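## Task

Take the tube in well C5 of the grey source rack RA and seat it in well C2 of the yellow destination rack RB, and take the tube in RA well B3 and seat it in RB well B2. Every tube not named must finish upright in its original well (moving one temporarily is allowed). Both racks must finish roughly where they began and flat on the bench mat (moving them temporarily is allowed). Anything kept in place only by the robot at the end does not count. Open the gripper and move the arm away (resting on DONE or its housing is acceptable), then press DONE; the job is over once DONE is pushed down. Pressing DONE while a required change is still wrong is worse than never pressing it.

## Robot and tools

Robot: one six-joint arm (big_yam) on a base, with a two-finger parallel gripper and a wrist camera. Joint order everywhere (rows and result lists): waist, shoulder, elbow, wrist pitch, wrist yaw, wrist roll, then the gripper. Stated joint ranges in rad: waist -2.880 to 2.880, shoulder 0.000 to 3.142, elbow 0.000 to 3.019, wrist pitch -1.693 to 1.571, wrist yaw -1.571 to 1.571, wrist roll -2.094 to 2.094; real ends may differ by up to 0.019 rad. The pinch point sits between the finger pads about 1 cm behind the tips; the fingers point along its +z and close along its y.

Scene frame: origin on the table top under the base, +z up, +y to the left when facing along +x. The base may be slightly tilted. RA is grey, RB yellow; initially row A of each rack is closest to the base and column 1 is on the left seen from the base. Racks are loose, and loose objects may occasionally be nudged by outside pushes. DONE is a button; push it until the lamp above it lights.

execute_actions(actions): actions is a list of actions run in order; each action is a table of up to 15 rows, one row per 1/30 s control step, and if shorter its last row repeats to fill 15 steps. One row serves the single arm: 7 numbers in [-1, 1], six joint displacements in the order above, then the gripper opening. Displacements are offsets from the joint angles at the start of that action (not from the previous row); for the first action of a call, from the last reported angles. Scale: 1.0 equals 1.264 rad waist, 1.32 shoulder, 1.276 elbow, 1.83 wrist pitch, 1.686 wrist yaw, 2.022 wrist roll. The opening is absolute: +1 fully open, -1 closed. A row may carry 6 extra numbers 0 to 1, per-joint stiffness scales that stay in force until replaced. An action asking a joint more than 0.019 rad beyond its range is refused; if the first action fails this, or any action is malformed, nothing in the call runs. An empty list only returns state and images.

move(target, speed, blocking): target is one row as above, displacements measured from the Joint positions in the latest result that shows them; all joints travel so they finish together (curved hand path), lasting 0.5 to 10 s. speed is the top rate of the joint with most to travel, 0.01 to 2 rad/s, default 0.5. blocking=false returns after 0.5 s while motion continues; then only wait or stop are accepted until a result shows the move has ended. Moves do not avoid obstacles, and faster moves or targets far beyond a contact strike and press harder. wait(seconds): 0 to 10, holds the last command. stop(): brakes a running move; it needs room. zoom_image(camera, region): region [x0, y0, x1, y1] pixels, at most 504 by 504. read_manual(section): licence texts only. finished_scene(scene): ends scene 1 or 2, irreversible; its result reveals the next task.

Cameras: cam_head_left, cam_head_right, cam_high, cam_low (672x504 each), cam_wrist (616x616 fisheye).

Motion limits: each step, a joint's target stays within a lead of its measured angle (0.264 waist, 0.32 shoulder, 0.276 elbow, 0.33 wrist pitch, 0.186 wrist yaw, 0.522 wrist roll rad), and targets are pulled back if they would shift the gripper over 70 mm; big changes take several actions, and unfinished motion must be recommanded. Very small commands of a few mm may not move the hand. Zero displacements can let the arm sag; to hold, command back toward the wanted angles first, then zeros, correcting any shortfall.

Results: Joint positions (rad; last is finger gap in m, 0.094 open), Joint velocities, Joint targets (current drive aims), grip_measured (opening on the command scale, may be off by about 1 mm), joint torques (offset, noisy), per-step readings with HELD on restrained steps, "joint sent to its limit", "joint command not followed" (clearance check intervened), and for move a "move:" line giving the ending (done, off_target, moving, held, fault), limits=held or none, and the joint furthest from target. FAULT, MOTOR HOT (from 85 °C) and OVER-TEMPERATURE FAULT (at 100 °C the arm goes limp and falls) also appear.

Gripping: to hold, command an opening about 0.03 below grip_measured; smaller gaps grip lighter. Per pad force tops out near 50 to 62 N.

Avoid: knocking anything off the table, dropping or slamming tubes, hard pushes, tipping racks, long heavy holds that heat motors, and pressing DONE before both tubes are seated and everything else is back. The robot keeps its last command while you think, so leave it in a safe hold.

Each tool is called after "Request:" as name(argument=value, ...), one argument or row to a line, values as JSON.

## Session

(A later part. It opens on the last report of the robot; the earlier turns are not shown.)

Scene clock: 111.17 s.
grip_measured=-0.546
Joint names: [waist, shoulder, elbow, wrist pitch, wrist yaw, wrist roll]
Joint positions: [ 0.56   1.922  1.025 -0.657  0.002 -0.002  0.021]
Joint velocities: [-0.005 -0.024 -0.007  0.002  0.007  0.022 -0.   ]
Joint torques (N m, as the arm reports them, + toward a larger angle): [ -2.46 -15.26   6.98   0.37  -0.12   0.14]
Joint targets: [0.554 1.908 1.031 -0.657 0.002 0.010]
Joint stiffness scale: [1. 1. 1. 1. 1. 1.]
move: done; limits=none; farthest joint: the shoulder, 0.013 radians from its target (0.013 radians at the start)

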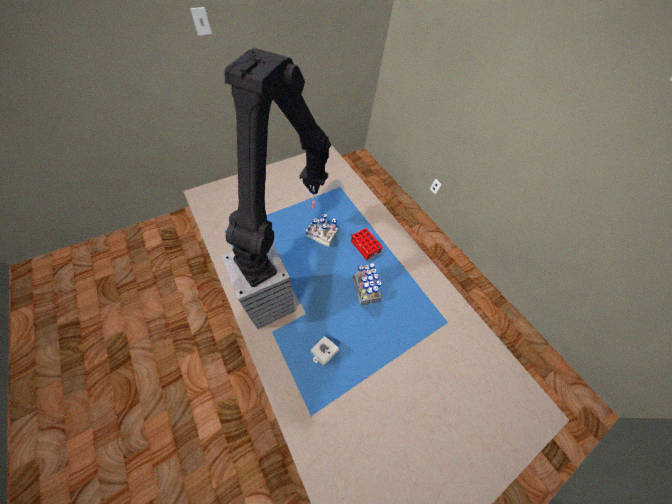

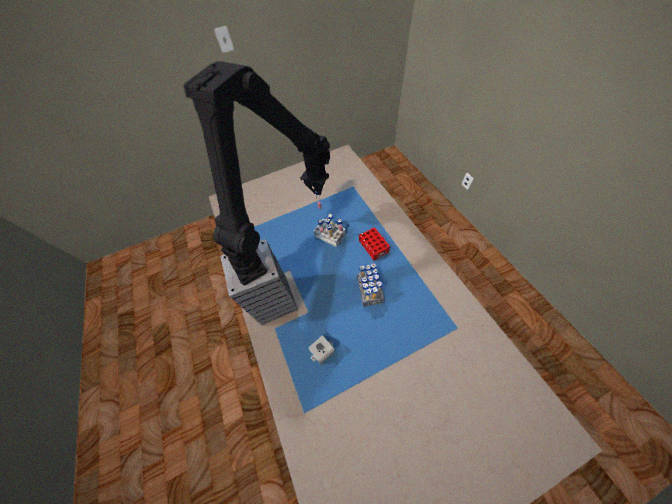

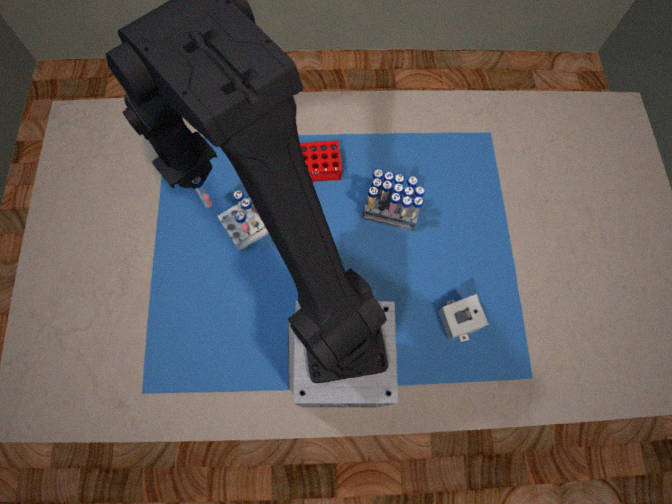

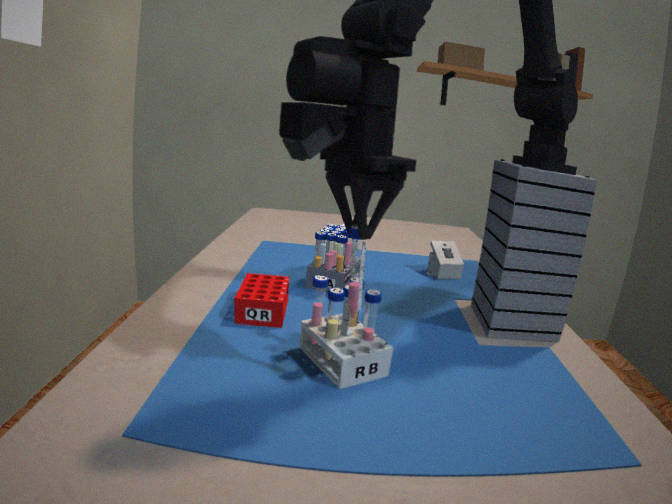

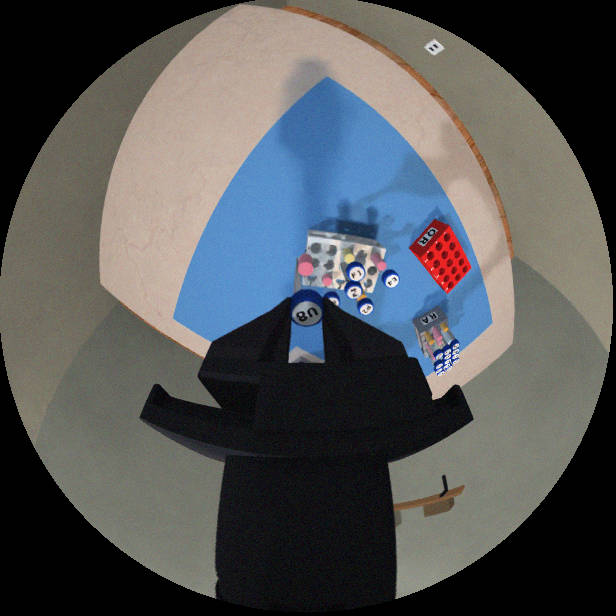

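Request:
move(
  target=[-0.086,0.06,0,0.045,0,0.1,-0.6],
  speed=0.3,
)

Scene clock: 134.53 s.
grip_measured=-0.546
Joint names: [waist, shoulder, elbow, wrist pitch, wrist yaw, wrist roll]
Joint positions: [ 0.46   1.985  1.025 -0.591  0.002  0.188  0.021]
Joint velocities: [ 0.005 -0.005 -0.007 -0.012 -0.022 -0.051 -0.001]
Joint torques (N m, as the arm reports them, + toward a larger angle): [ -2.86 -13.51   6.03   0.98  -0.09   0.12]
Joint targets: [0.451 2.001 1.025 -0.575 0.002 0.200]
Joint stiffness scale: [1. 1. 1. 1. 1. 1.]
move: done; limits=none; farthest joint: the wrist pitch, 0.017 radians from its target (0.083 radians at the start)

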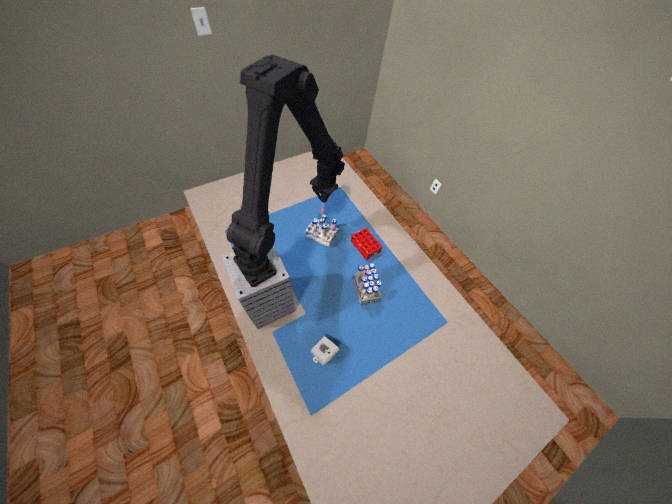

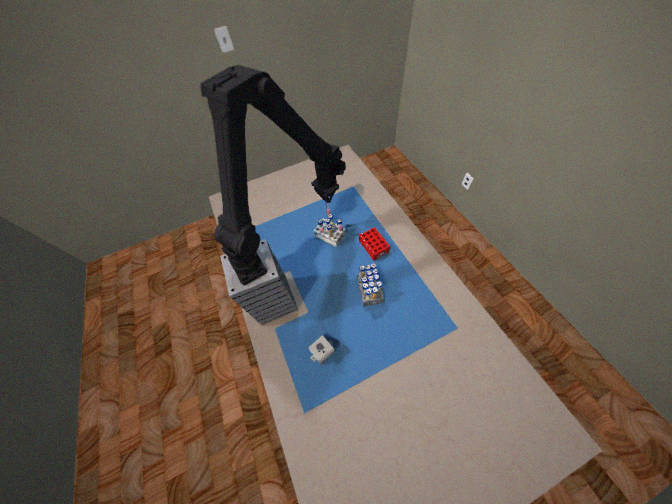

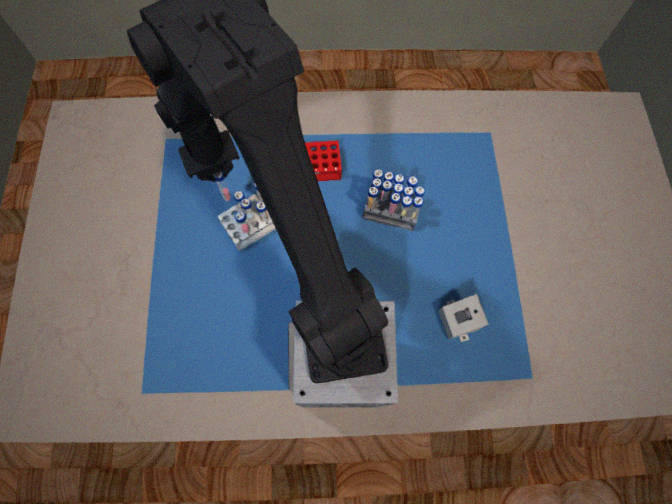

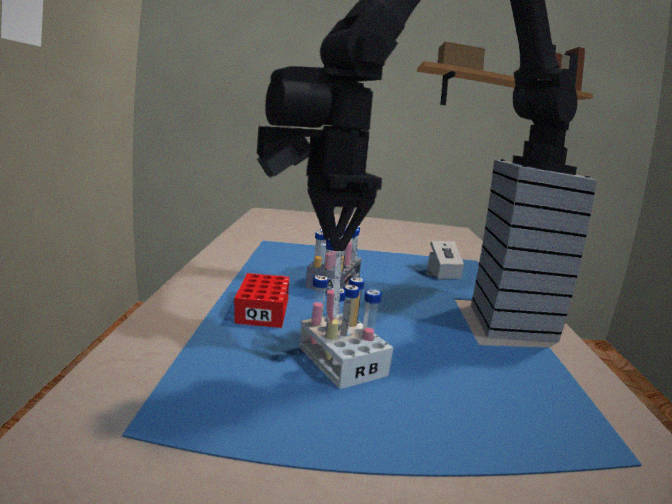

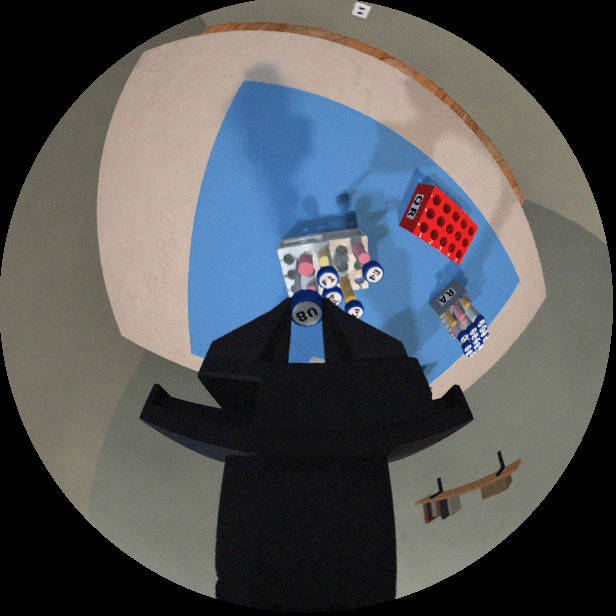

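Slightly over-rolled. Descend further.

Request:
move(
  target=[0,0.06,0,0.04,0,-0.055,-0.6],
  speed=0.15,
)

Request:
zoom_image(
  camera="cam_wrist",
  region=[230,200,410,350],
)

Request:
zoom_image(
  camera="cam_low",
  region=[270,230,430,390],
)

Scene clock: 143.70 s.
grip_measured=-0.546
Joint names: [waist, shoulder, elbow, wrist pitch, wrist yaw, wrist roll]
Joint positions: [ 0.46   2.047  1.025 -0.534  0.002  0.089  0.021]
Joint velocities: [-0.015  0.015  0.002  0.017  0.007  0.051  0.   ]
Joint torques (N m, as the arm reports them, + toward a larger angle): [ -2.44 -13.81   5.49   0.99  -0.16  -0.1 ]
Joint targets: [0.460 2.064 1.025 -0.518 0.002 0.077]
Joint stiffness scale: [1. 1. 1. 1. 1. 1.]
move: done; limits=none; farthest joint: the shoulder, 0.017 radians from its target (0.079 radians at the start)

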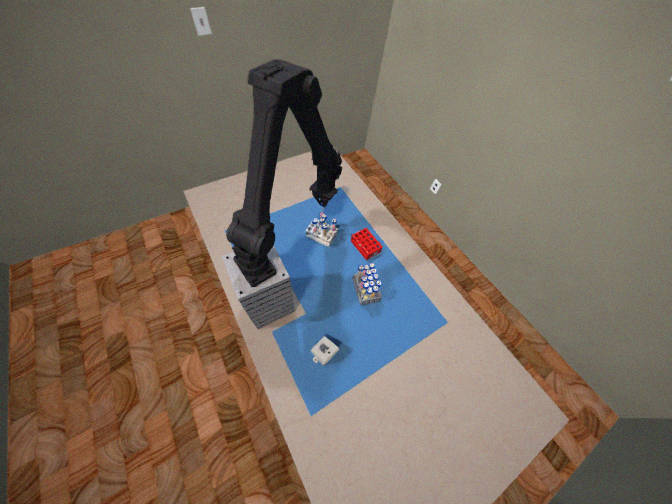

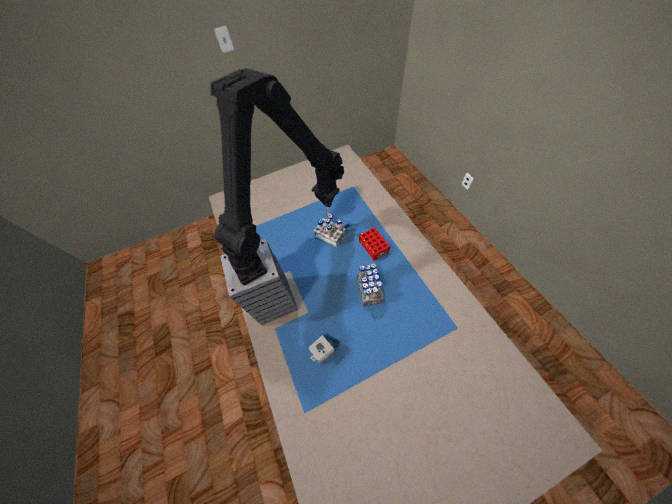

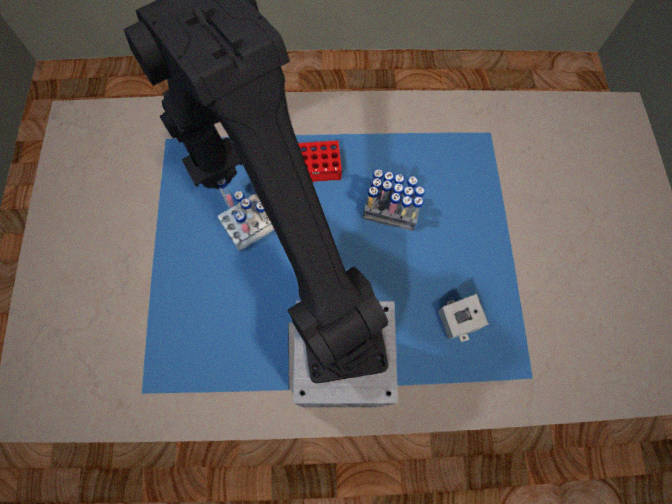

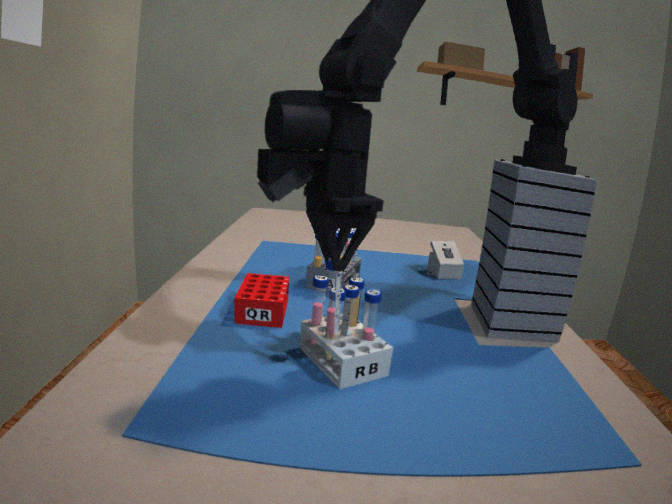

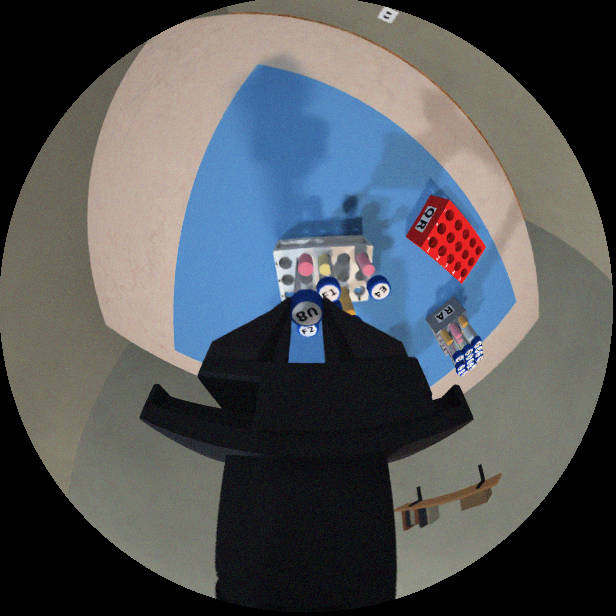

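Region (230, 200, 410, 350) of cam_wrist's 616x616 image, scaled by 2.800, with more detail than that image has.

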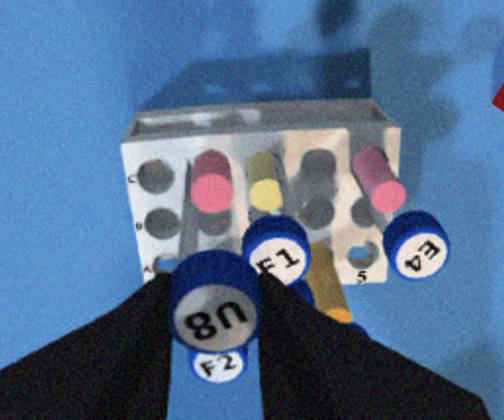

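Region (270, 230, 430, 390) of cam_low's 672x504 image, scaled by 3.150, with more detail than that image has.

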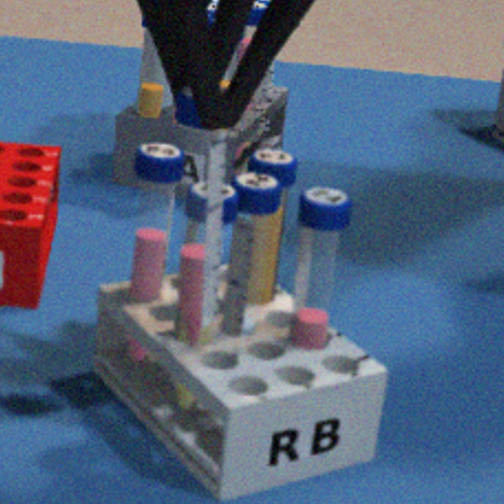

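Request:
move(
  target=[0,0.02,0,-0.027,0,0,-0.6],
  speed=0.1,
)

Request:
zoom_image(
  camera="cam_wrist",
  region=[230,200,410,350],
)

Request:
zoom_image(
  camera="cam_low",
  region=[270,230,430,390],
)

Scene clock: 152.00 s.
grip_measured=-0.546
Joint names: [waist, shoulder, elbow, wrist pitch, wrist yaw, wrist roll]
Joint positions: [ 0.46   2.055  1.025 -0.569  0.002  0.088  0.021]
Joint velocities: [ 0.005 -0.005 -0.007 -0.007 -0.037  0.037 -0.001]
Joint torques (N m, as the arm reports them, + toward a larger angle): [ -2.79 -14.16   5.54  -0.2   -0.13  -0.01]
Joint targets: [0.460 2.074 1.025 -0.584 0.002 0.089]
Joint stiffness scale: [1. 1. 1. 1. 1. 1.]
move: done; limits=none; farthest joint: the shoulder, 0.019 radians from its target (0.026 radians at the start)

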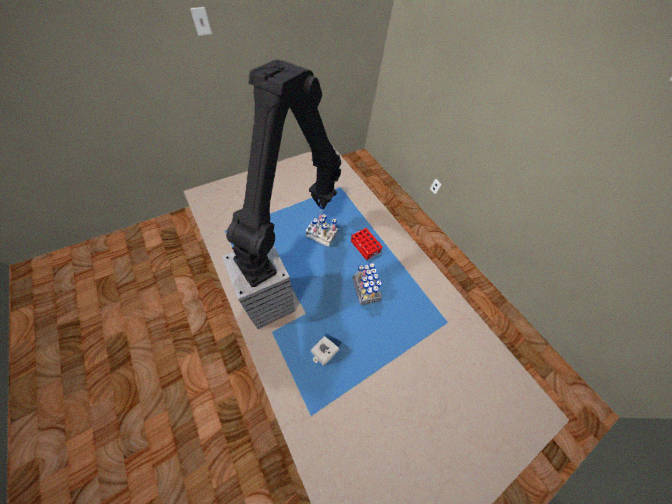

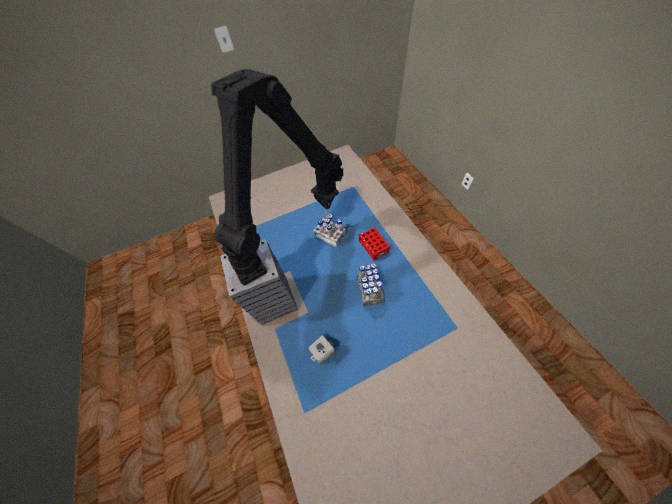

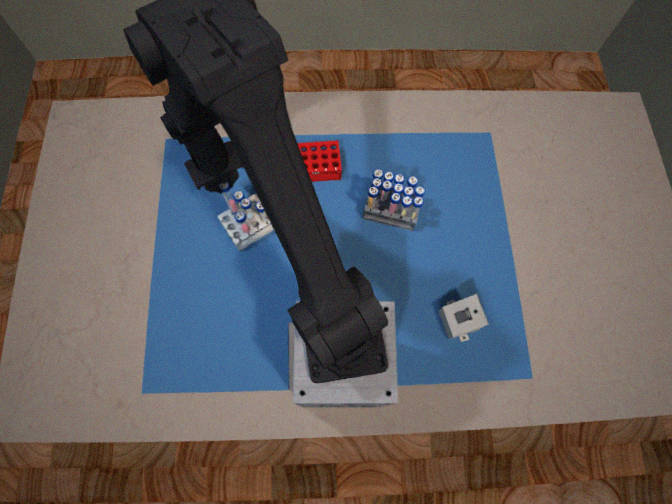

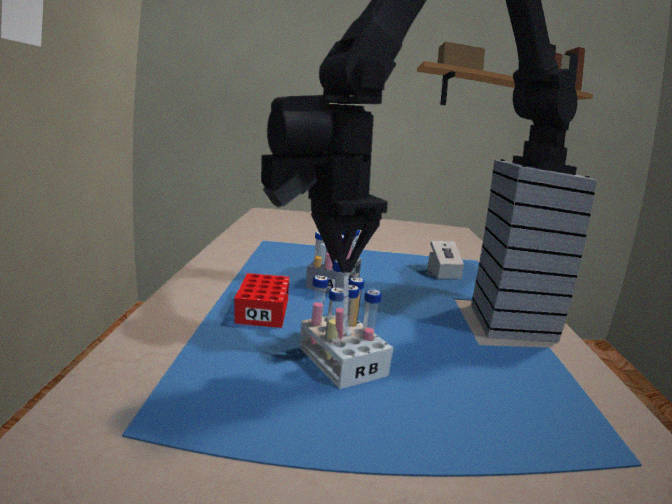

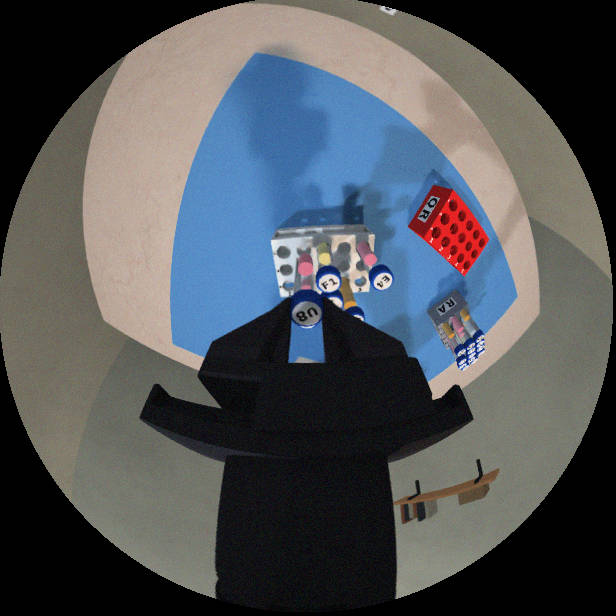

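Region (230, 200, 410, 350) of cam_wrist's 616x616 image, scaled by 2.800, with more detail than that image has.

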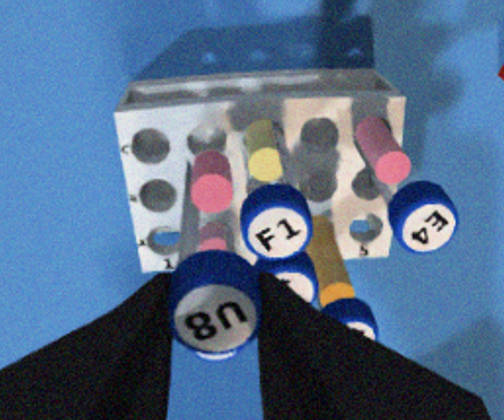

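Region (270, 230, 430, 390) of cam_low's 672x504 image, scaled by 3.150, with more detail than that image has.

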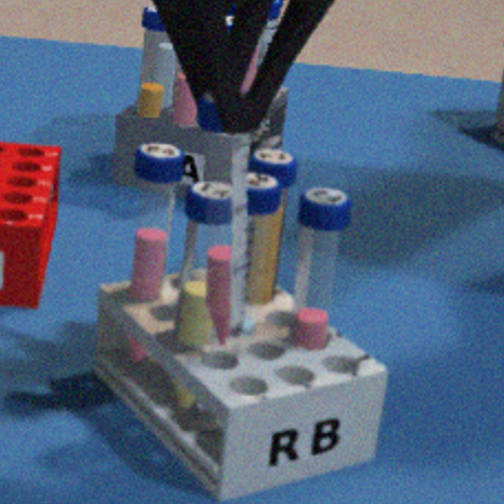

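Tip above hole. Lower.

Request:
move(
  target=[0,0.045,0,0.04,0,0,-0.6],
  speed=0.06,
)

Request:
zoom_image(
  camera="cam_low",
  region=[270,230,430,390],
)

Scene clock: 156.83 s.
grip_measured=-0.546
Joint names: [waist, shoulder, elbow, wrist pitch, wrist yaw, wrist roll]
Joint positions: [ 0.46   2.095  1.025 -0.512  0.002  0.088  0.021]
Joint velocities: [-0.005 -0.015 -0.022 -0.007 -0.022 -0.037 -0.001]
Joint torques (N m, as the arm reports them, + toward a larger angle): [ -2.33 -14.47   5.03   0.91  -0.11  -0.03]
Joint targets: [0.460 2.114 1.025 -0.496 0.002 0.088]
Joint stiffness scale: [1. 1. 1. 1. 1. 1.]
move: done; limits=none; farthest joint: the shoulder, 0.019 radians from its target (0.060 radians at the start)

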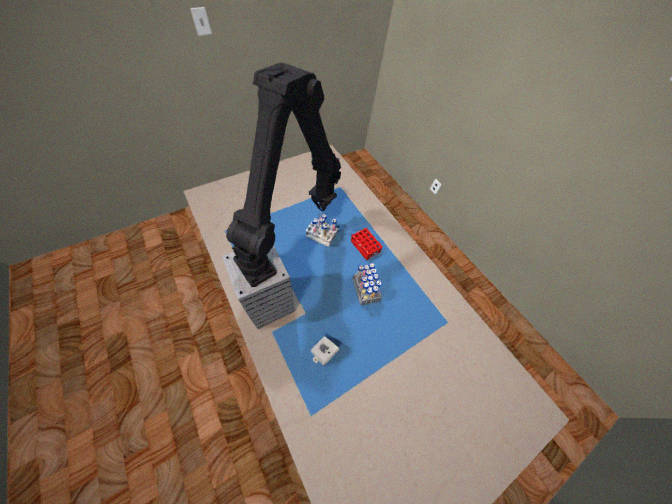

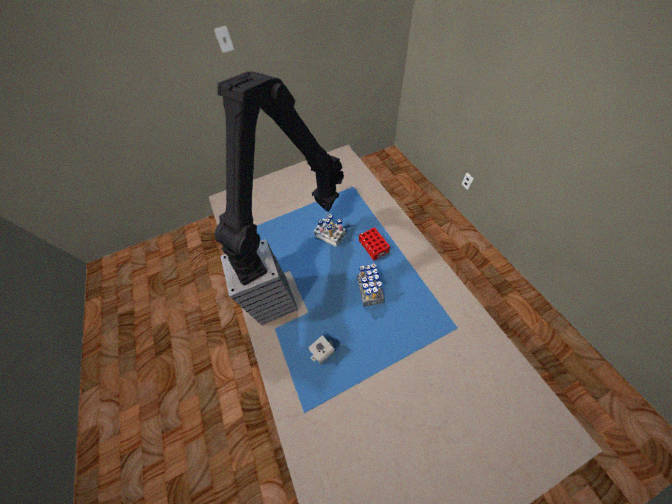

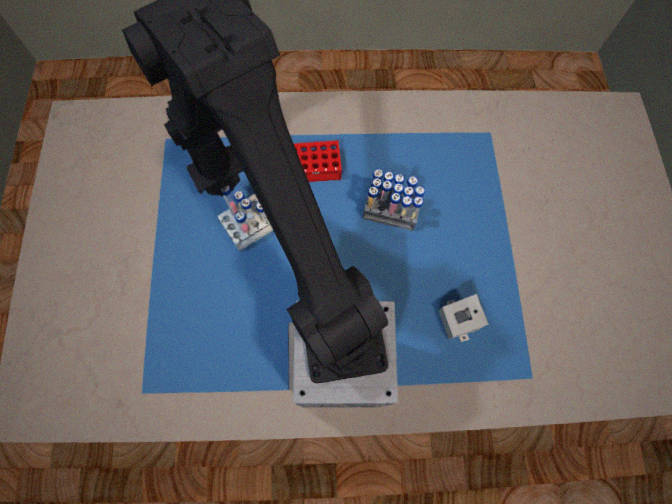

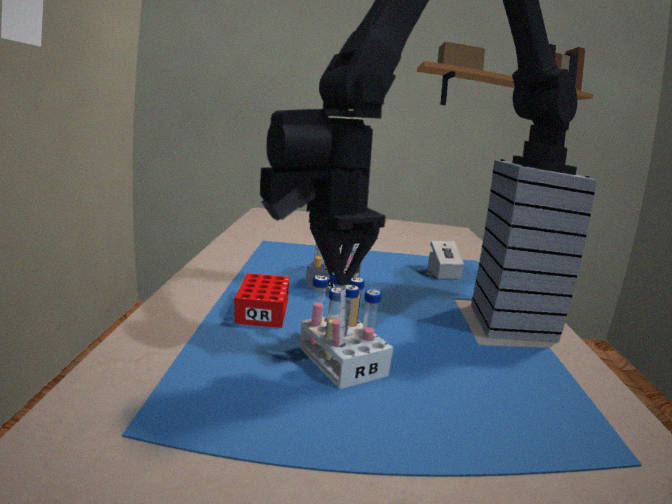

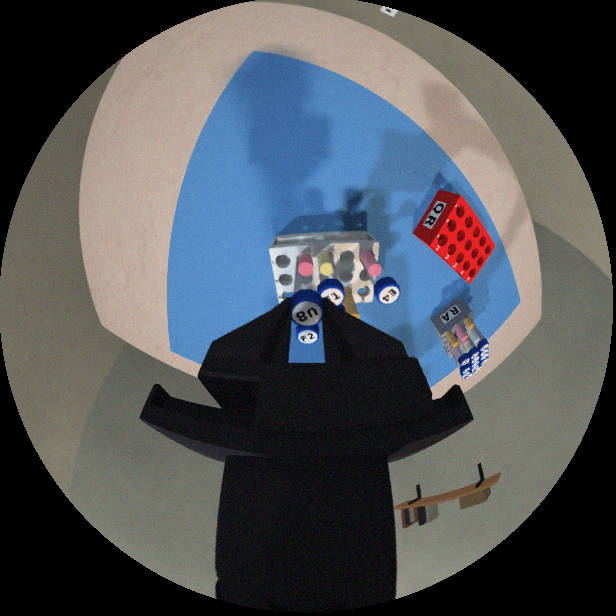

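Region (270, 230, 430, 390) of cam_low's 672x504 image, scaled by 3.150, with more detail than that image has.

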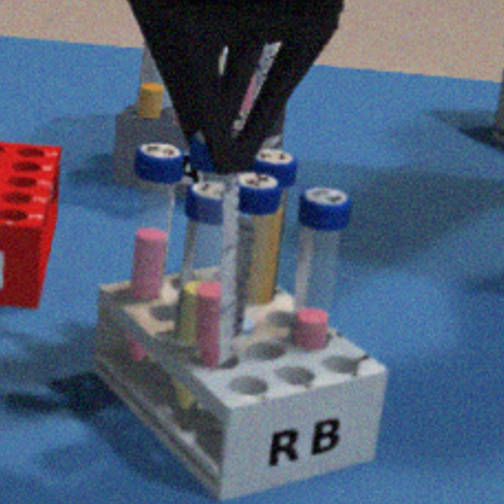

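Request:
move(
  target=[0.012,0.058,0,0.03,0,0,-0.6],
  speed=0.06,
)

Request:
zoom_image(
  camera="cam_low",
  region=[270,230,430,390],
)

Scene clock: 169.70 s.
grip_measured=-0.546
Joint names: [waist, shoulder, elbow, wrist pitch, wrist yaw, wrist roll]
Joint positions: [ 0.462  2.149  1.025 -0.469  0.     0.088  0.021]
Joint velocities: [ 0.005 -0.005 -0.012 -0.007  0.037 -0.066 -0.001]
Joint torques (N m, as the arm reports them, + toward a larger angle): [ -0.78 -13.81   4.54   0.73  -0.09  -0.01]
Joint targets: [0.475 2.172 1.025 -0.457 0.002 0.088]
Joint stiffness scale: [1. 1. 1. 1. 1. 1.]
move: off_target; limits=none; farthest joint: the shoulder, 0.023 radians from its target (0.076 radians at the start)

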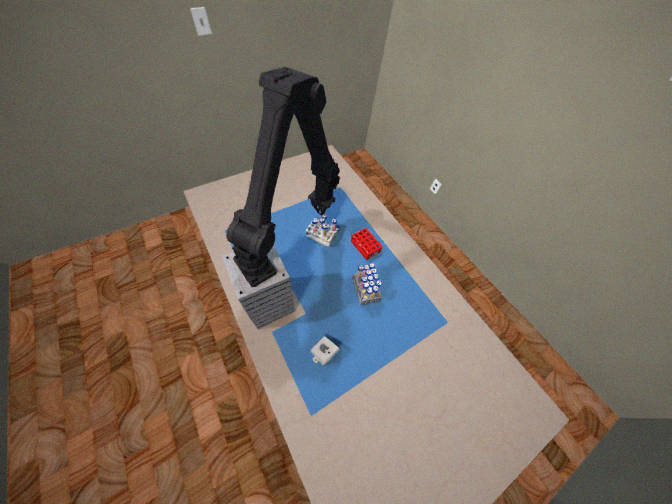

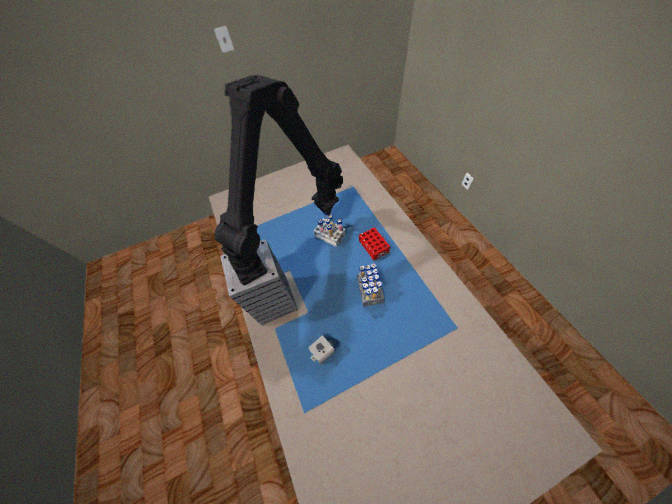

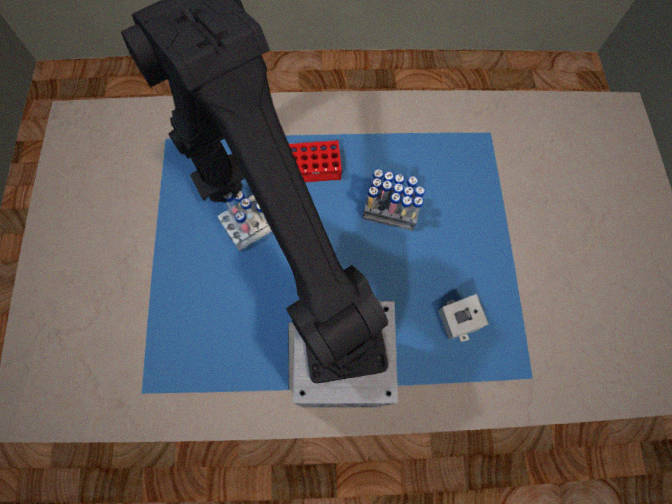

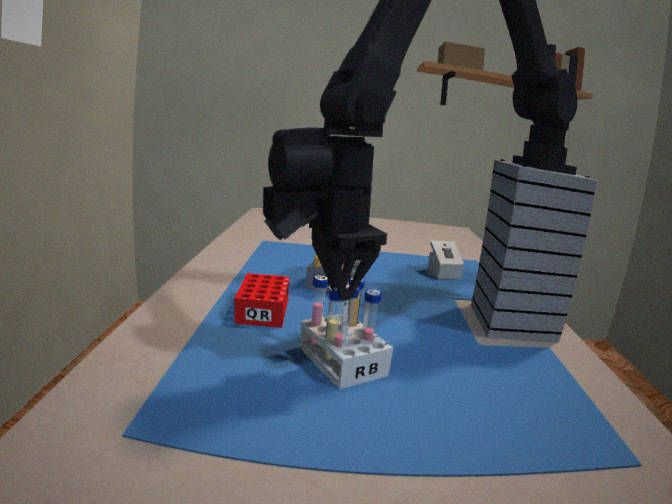

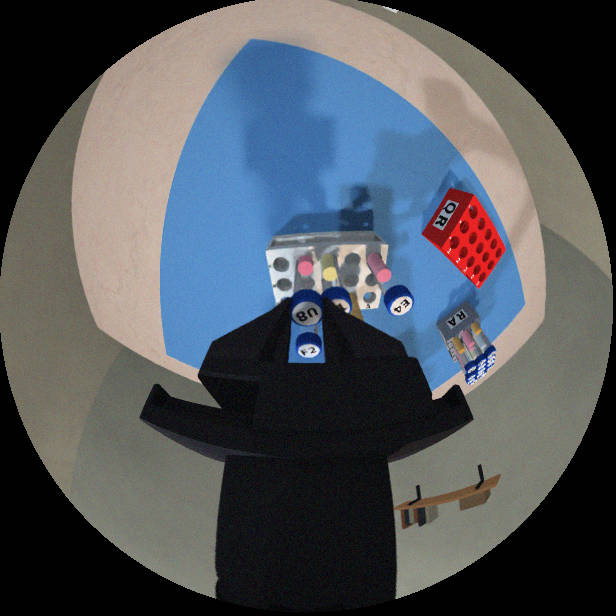

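Region (270, 230, 430, 390) of cam_low's 672x504 image, scaled by 3.150, with more detail than that image has.

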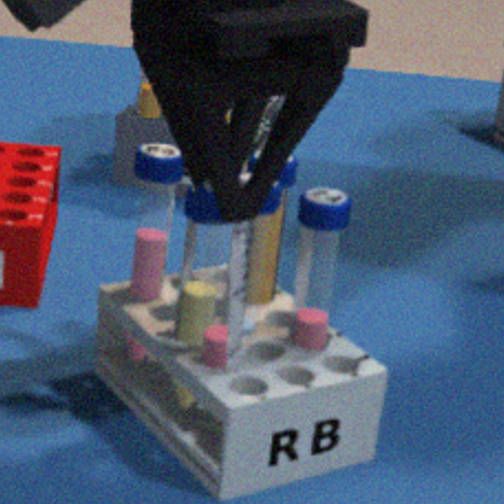

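Request:
execute_actions(
  actions=[
    [[0,0,0,0,0,0,-0.47]],
  ],
)

Request:
move(
  target=[0,-0.1,0,-0.07,0,0,-0.47],
  speed=0.2,
)

Request:
zoom_image(
  camera="cam_low",
  region=[270,230,430,390],
)

Scene clock: 180.70 s.
grip_measured=-0.472
Joint names: [waist, shoulder, elbow, wrist pitch, wrist yaw, wrist roll]
Joint positions: [ 0.462  2.149  1.025 -0.469  0.     0.088  0.025]
Joint velocities: [-0.015 -0.015  0.002 -0.007  0.022 -0.081 -0.001]
Joint torques (N m, as the arm reports them, + toward a larger angle): [ -1.91 -15.15   4.36   0.3   -0.06  -0.04]
Joint targets: [0.462 2.149 1.025 -0.469 0.000 0.088]
Joint stiffness scale: [1. 1. 1. 1. 1. 1.]
Step readings (joint positions):
0: [0.462 2.149 1.025 -0.469 0.000 0.088]
1: [0.462 2.149 1.025 -0.469 0.000 0.088]
2: [0.462 2.149 1.025 -0.469 0.000 0.088]
4: [0.462 2.149 1.025 -0.469 0.000 0.088]
8: [0.462 2.149 1.025 -0.469 0.000 0.088]
15: Joint positions above

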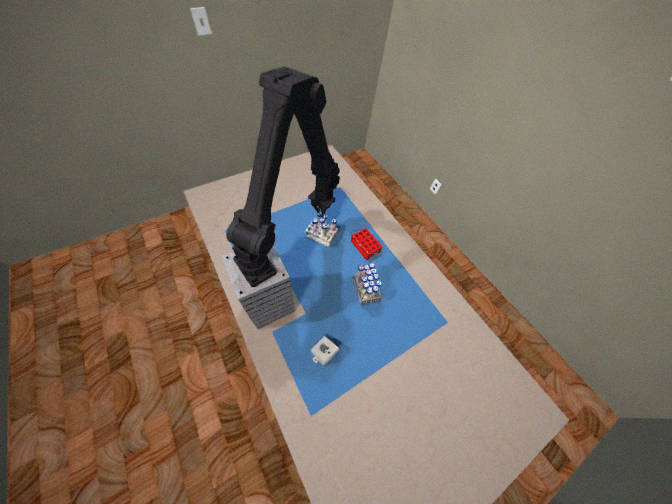

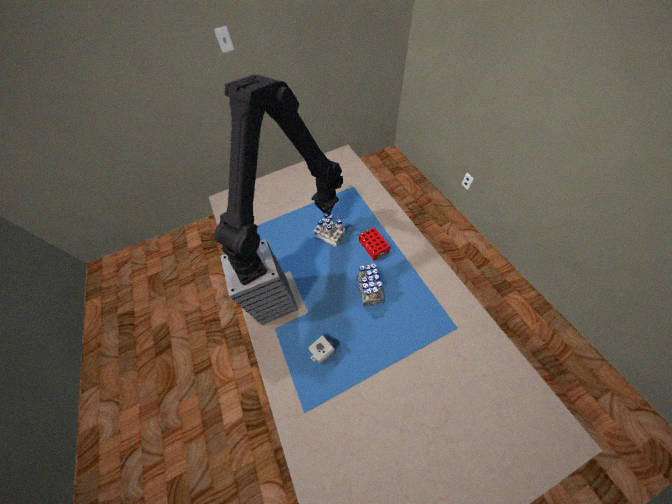

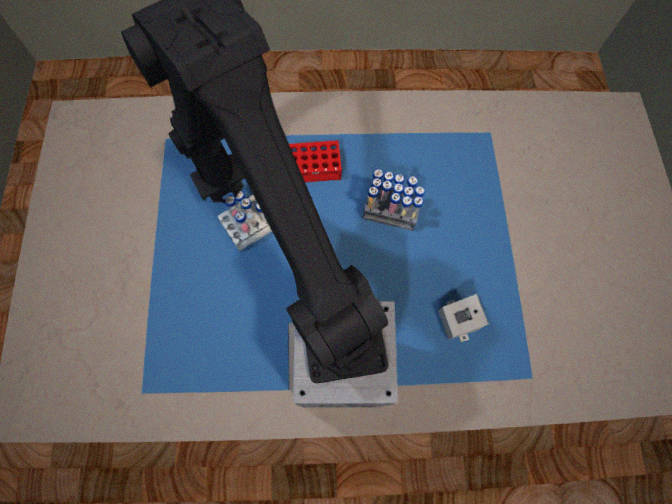

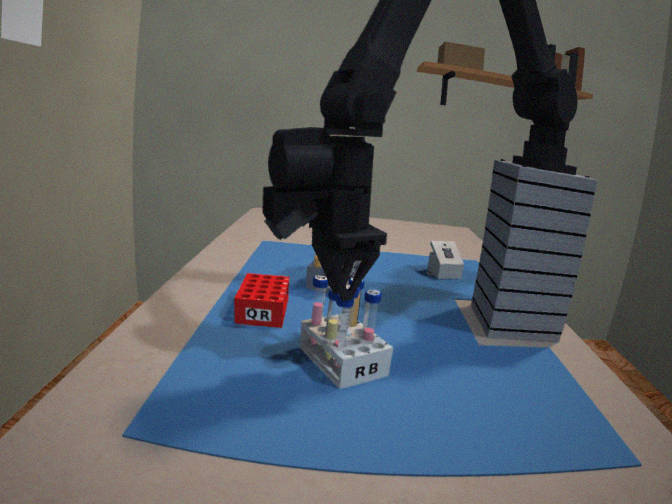

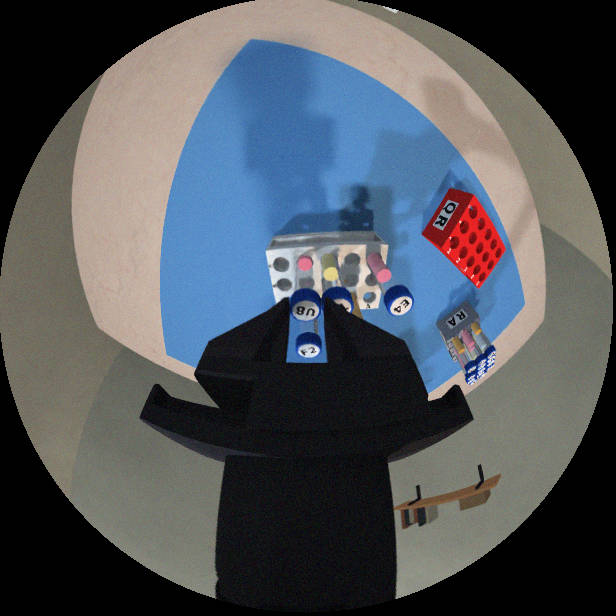

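Scene clock: 181.77 s.
grip_measured=-0.471
Joint names: [waist, shoulder, elbow, wrist pitch, wrist yaw, wrist roll]
Joint positions: [ 0.462  2.025  1.025 -0.582  0.     0.088  0.025]
Joint velocities: [-0.015 -0.005 -0.002 -0.007 -0.051  0.007 -0.001]
Joint torques (N m, as the arm reports them, + toward a larger angle): [ -2.36 -15.21   5.46   0.12  -0.1    0.03]
Joint targets: [0.462 2.016 1.025 -0.597 0.000 0.088]
Joint stiffness scale: [1. 1. 1. 1. 1. 1.]
move: done; limits=none; farthest joint: the wrist pitch, 0.015 radians from its target (0.128 radians at the start)

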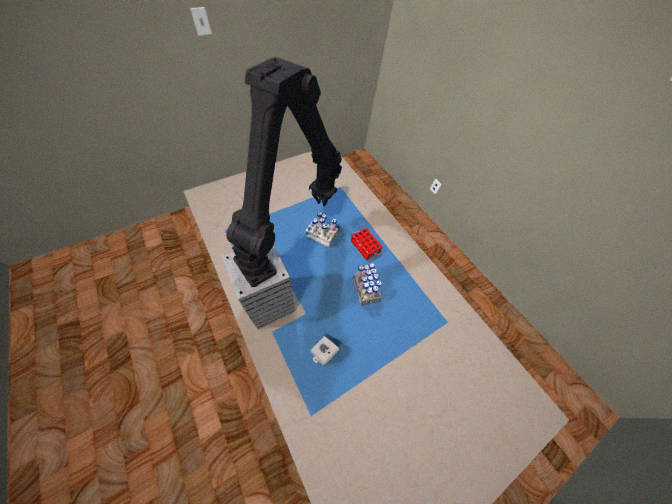

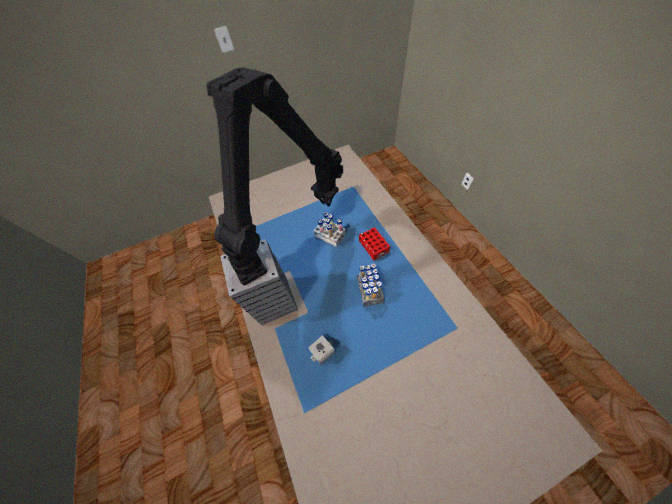

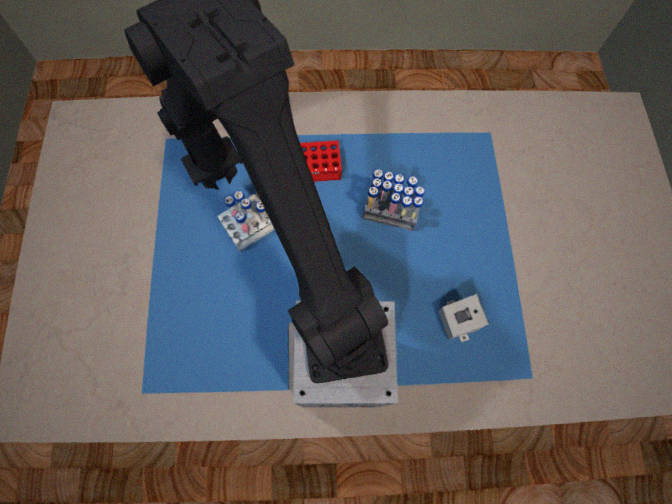

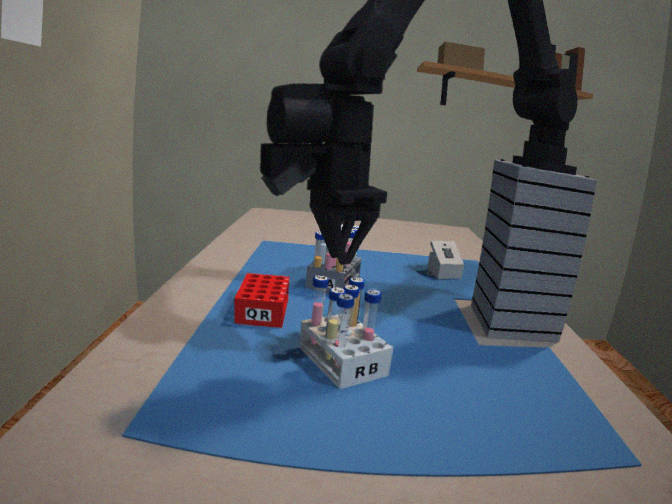

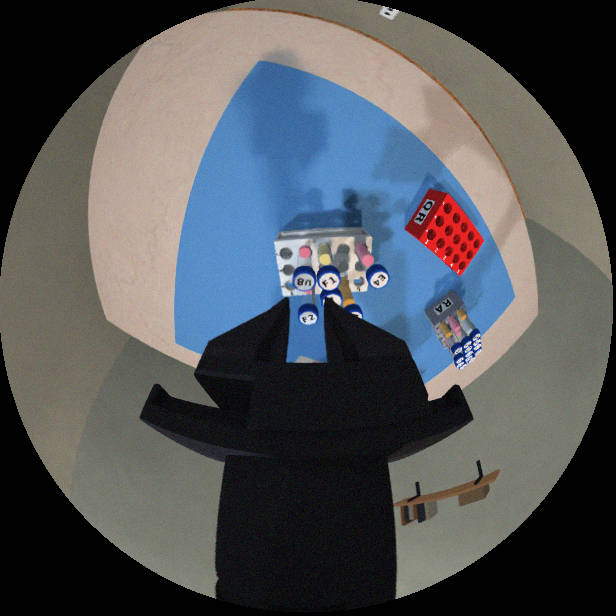

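Region (270, 230, 430, 390) of cam_low's 672x504 image, scaled by 3.150, with more detail than that image has.

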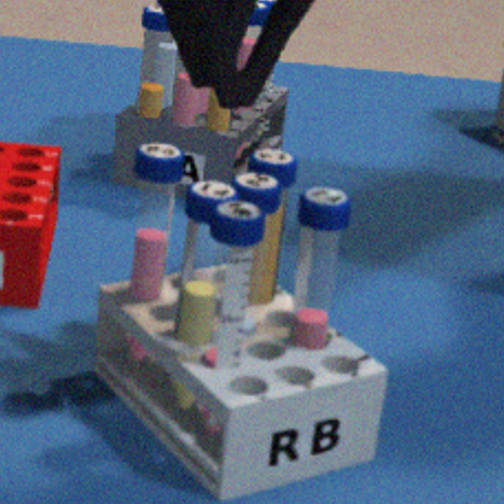

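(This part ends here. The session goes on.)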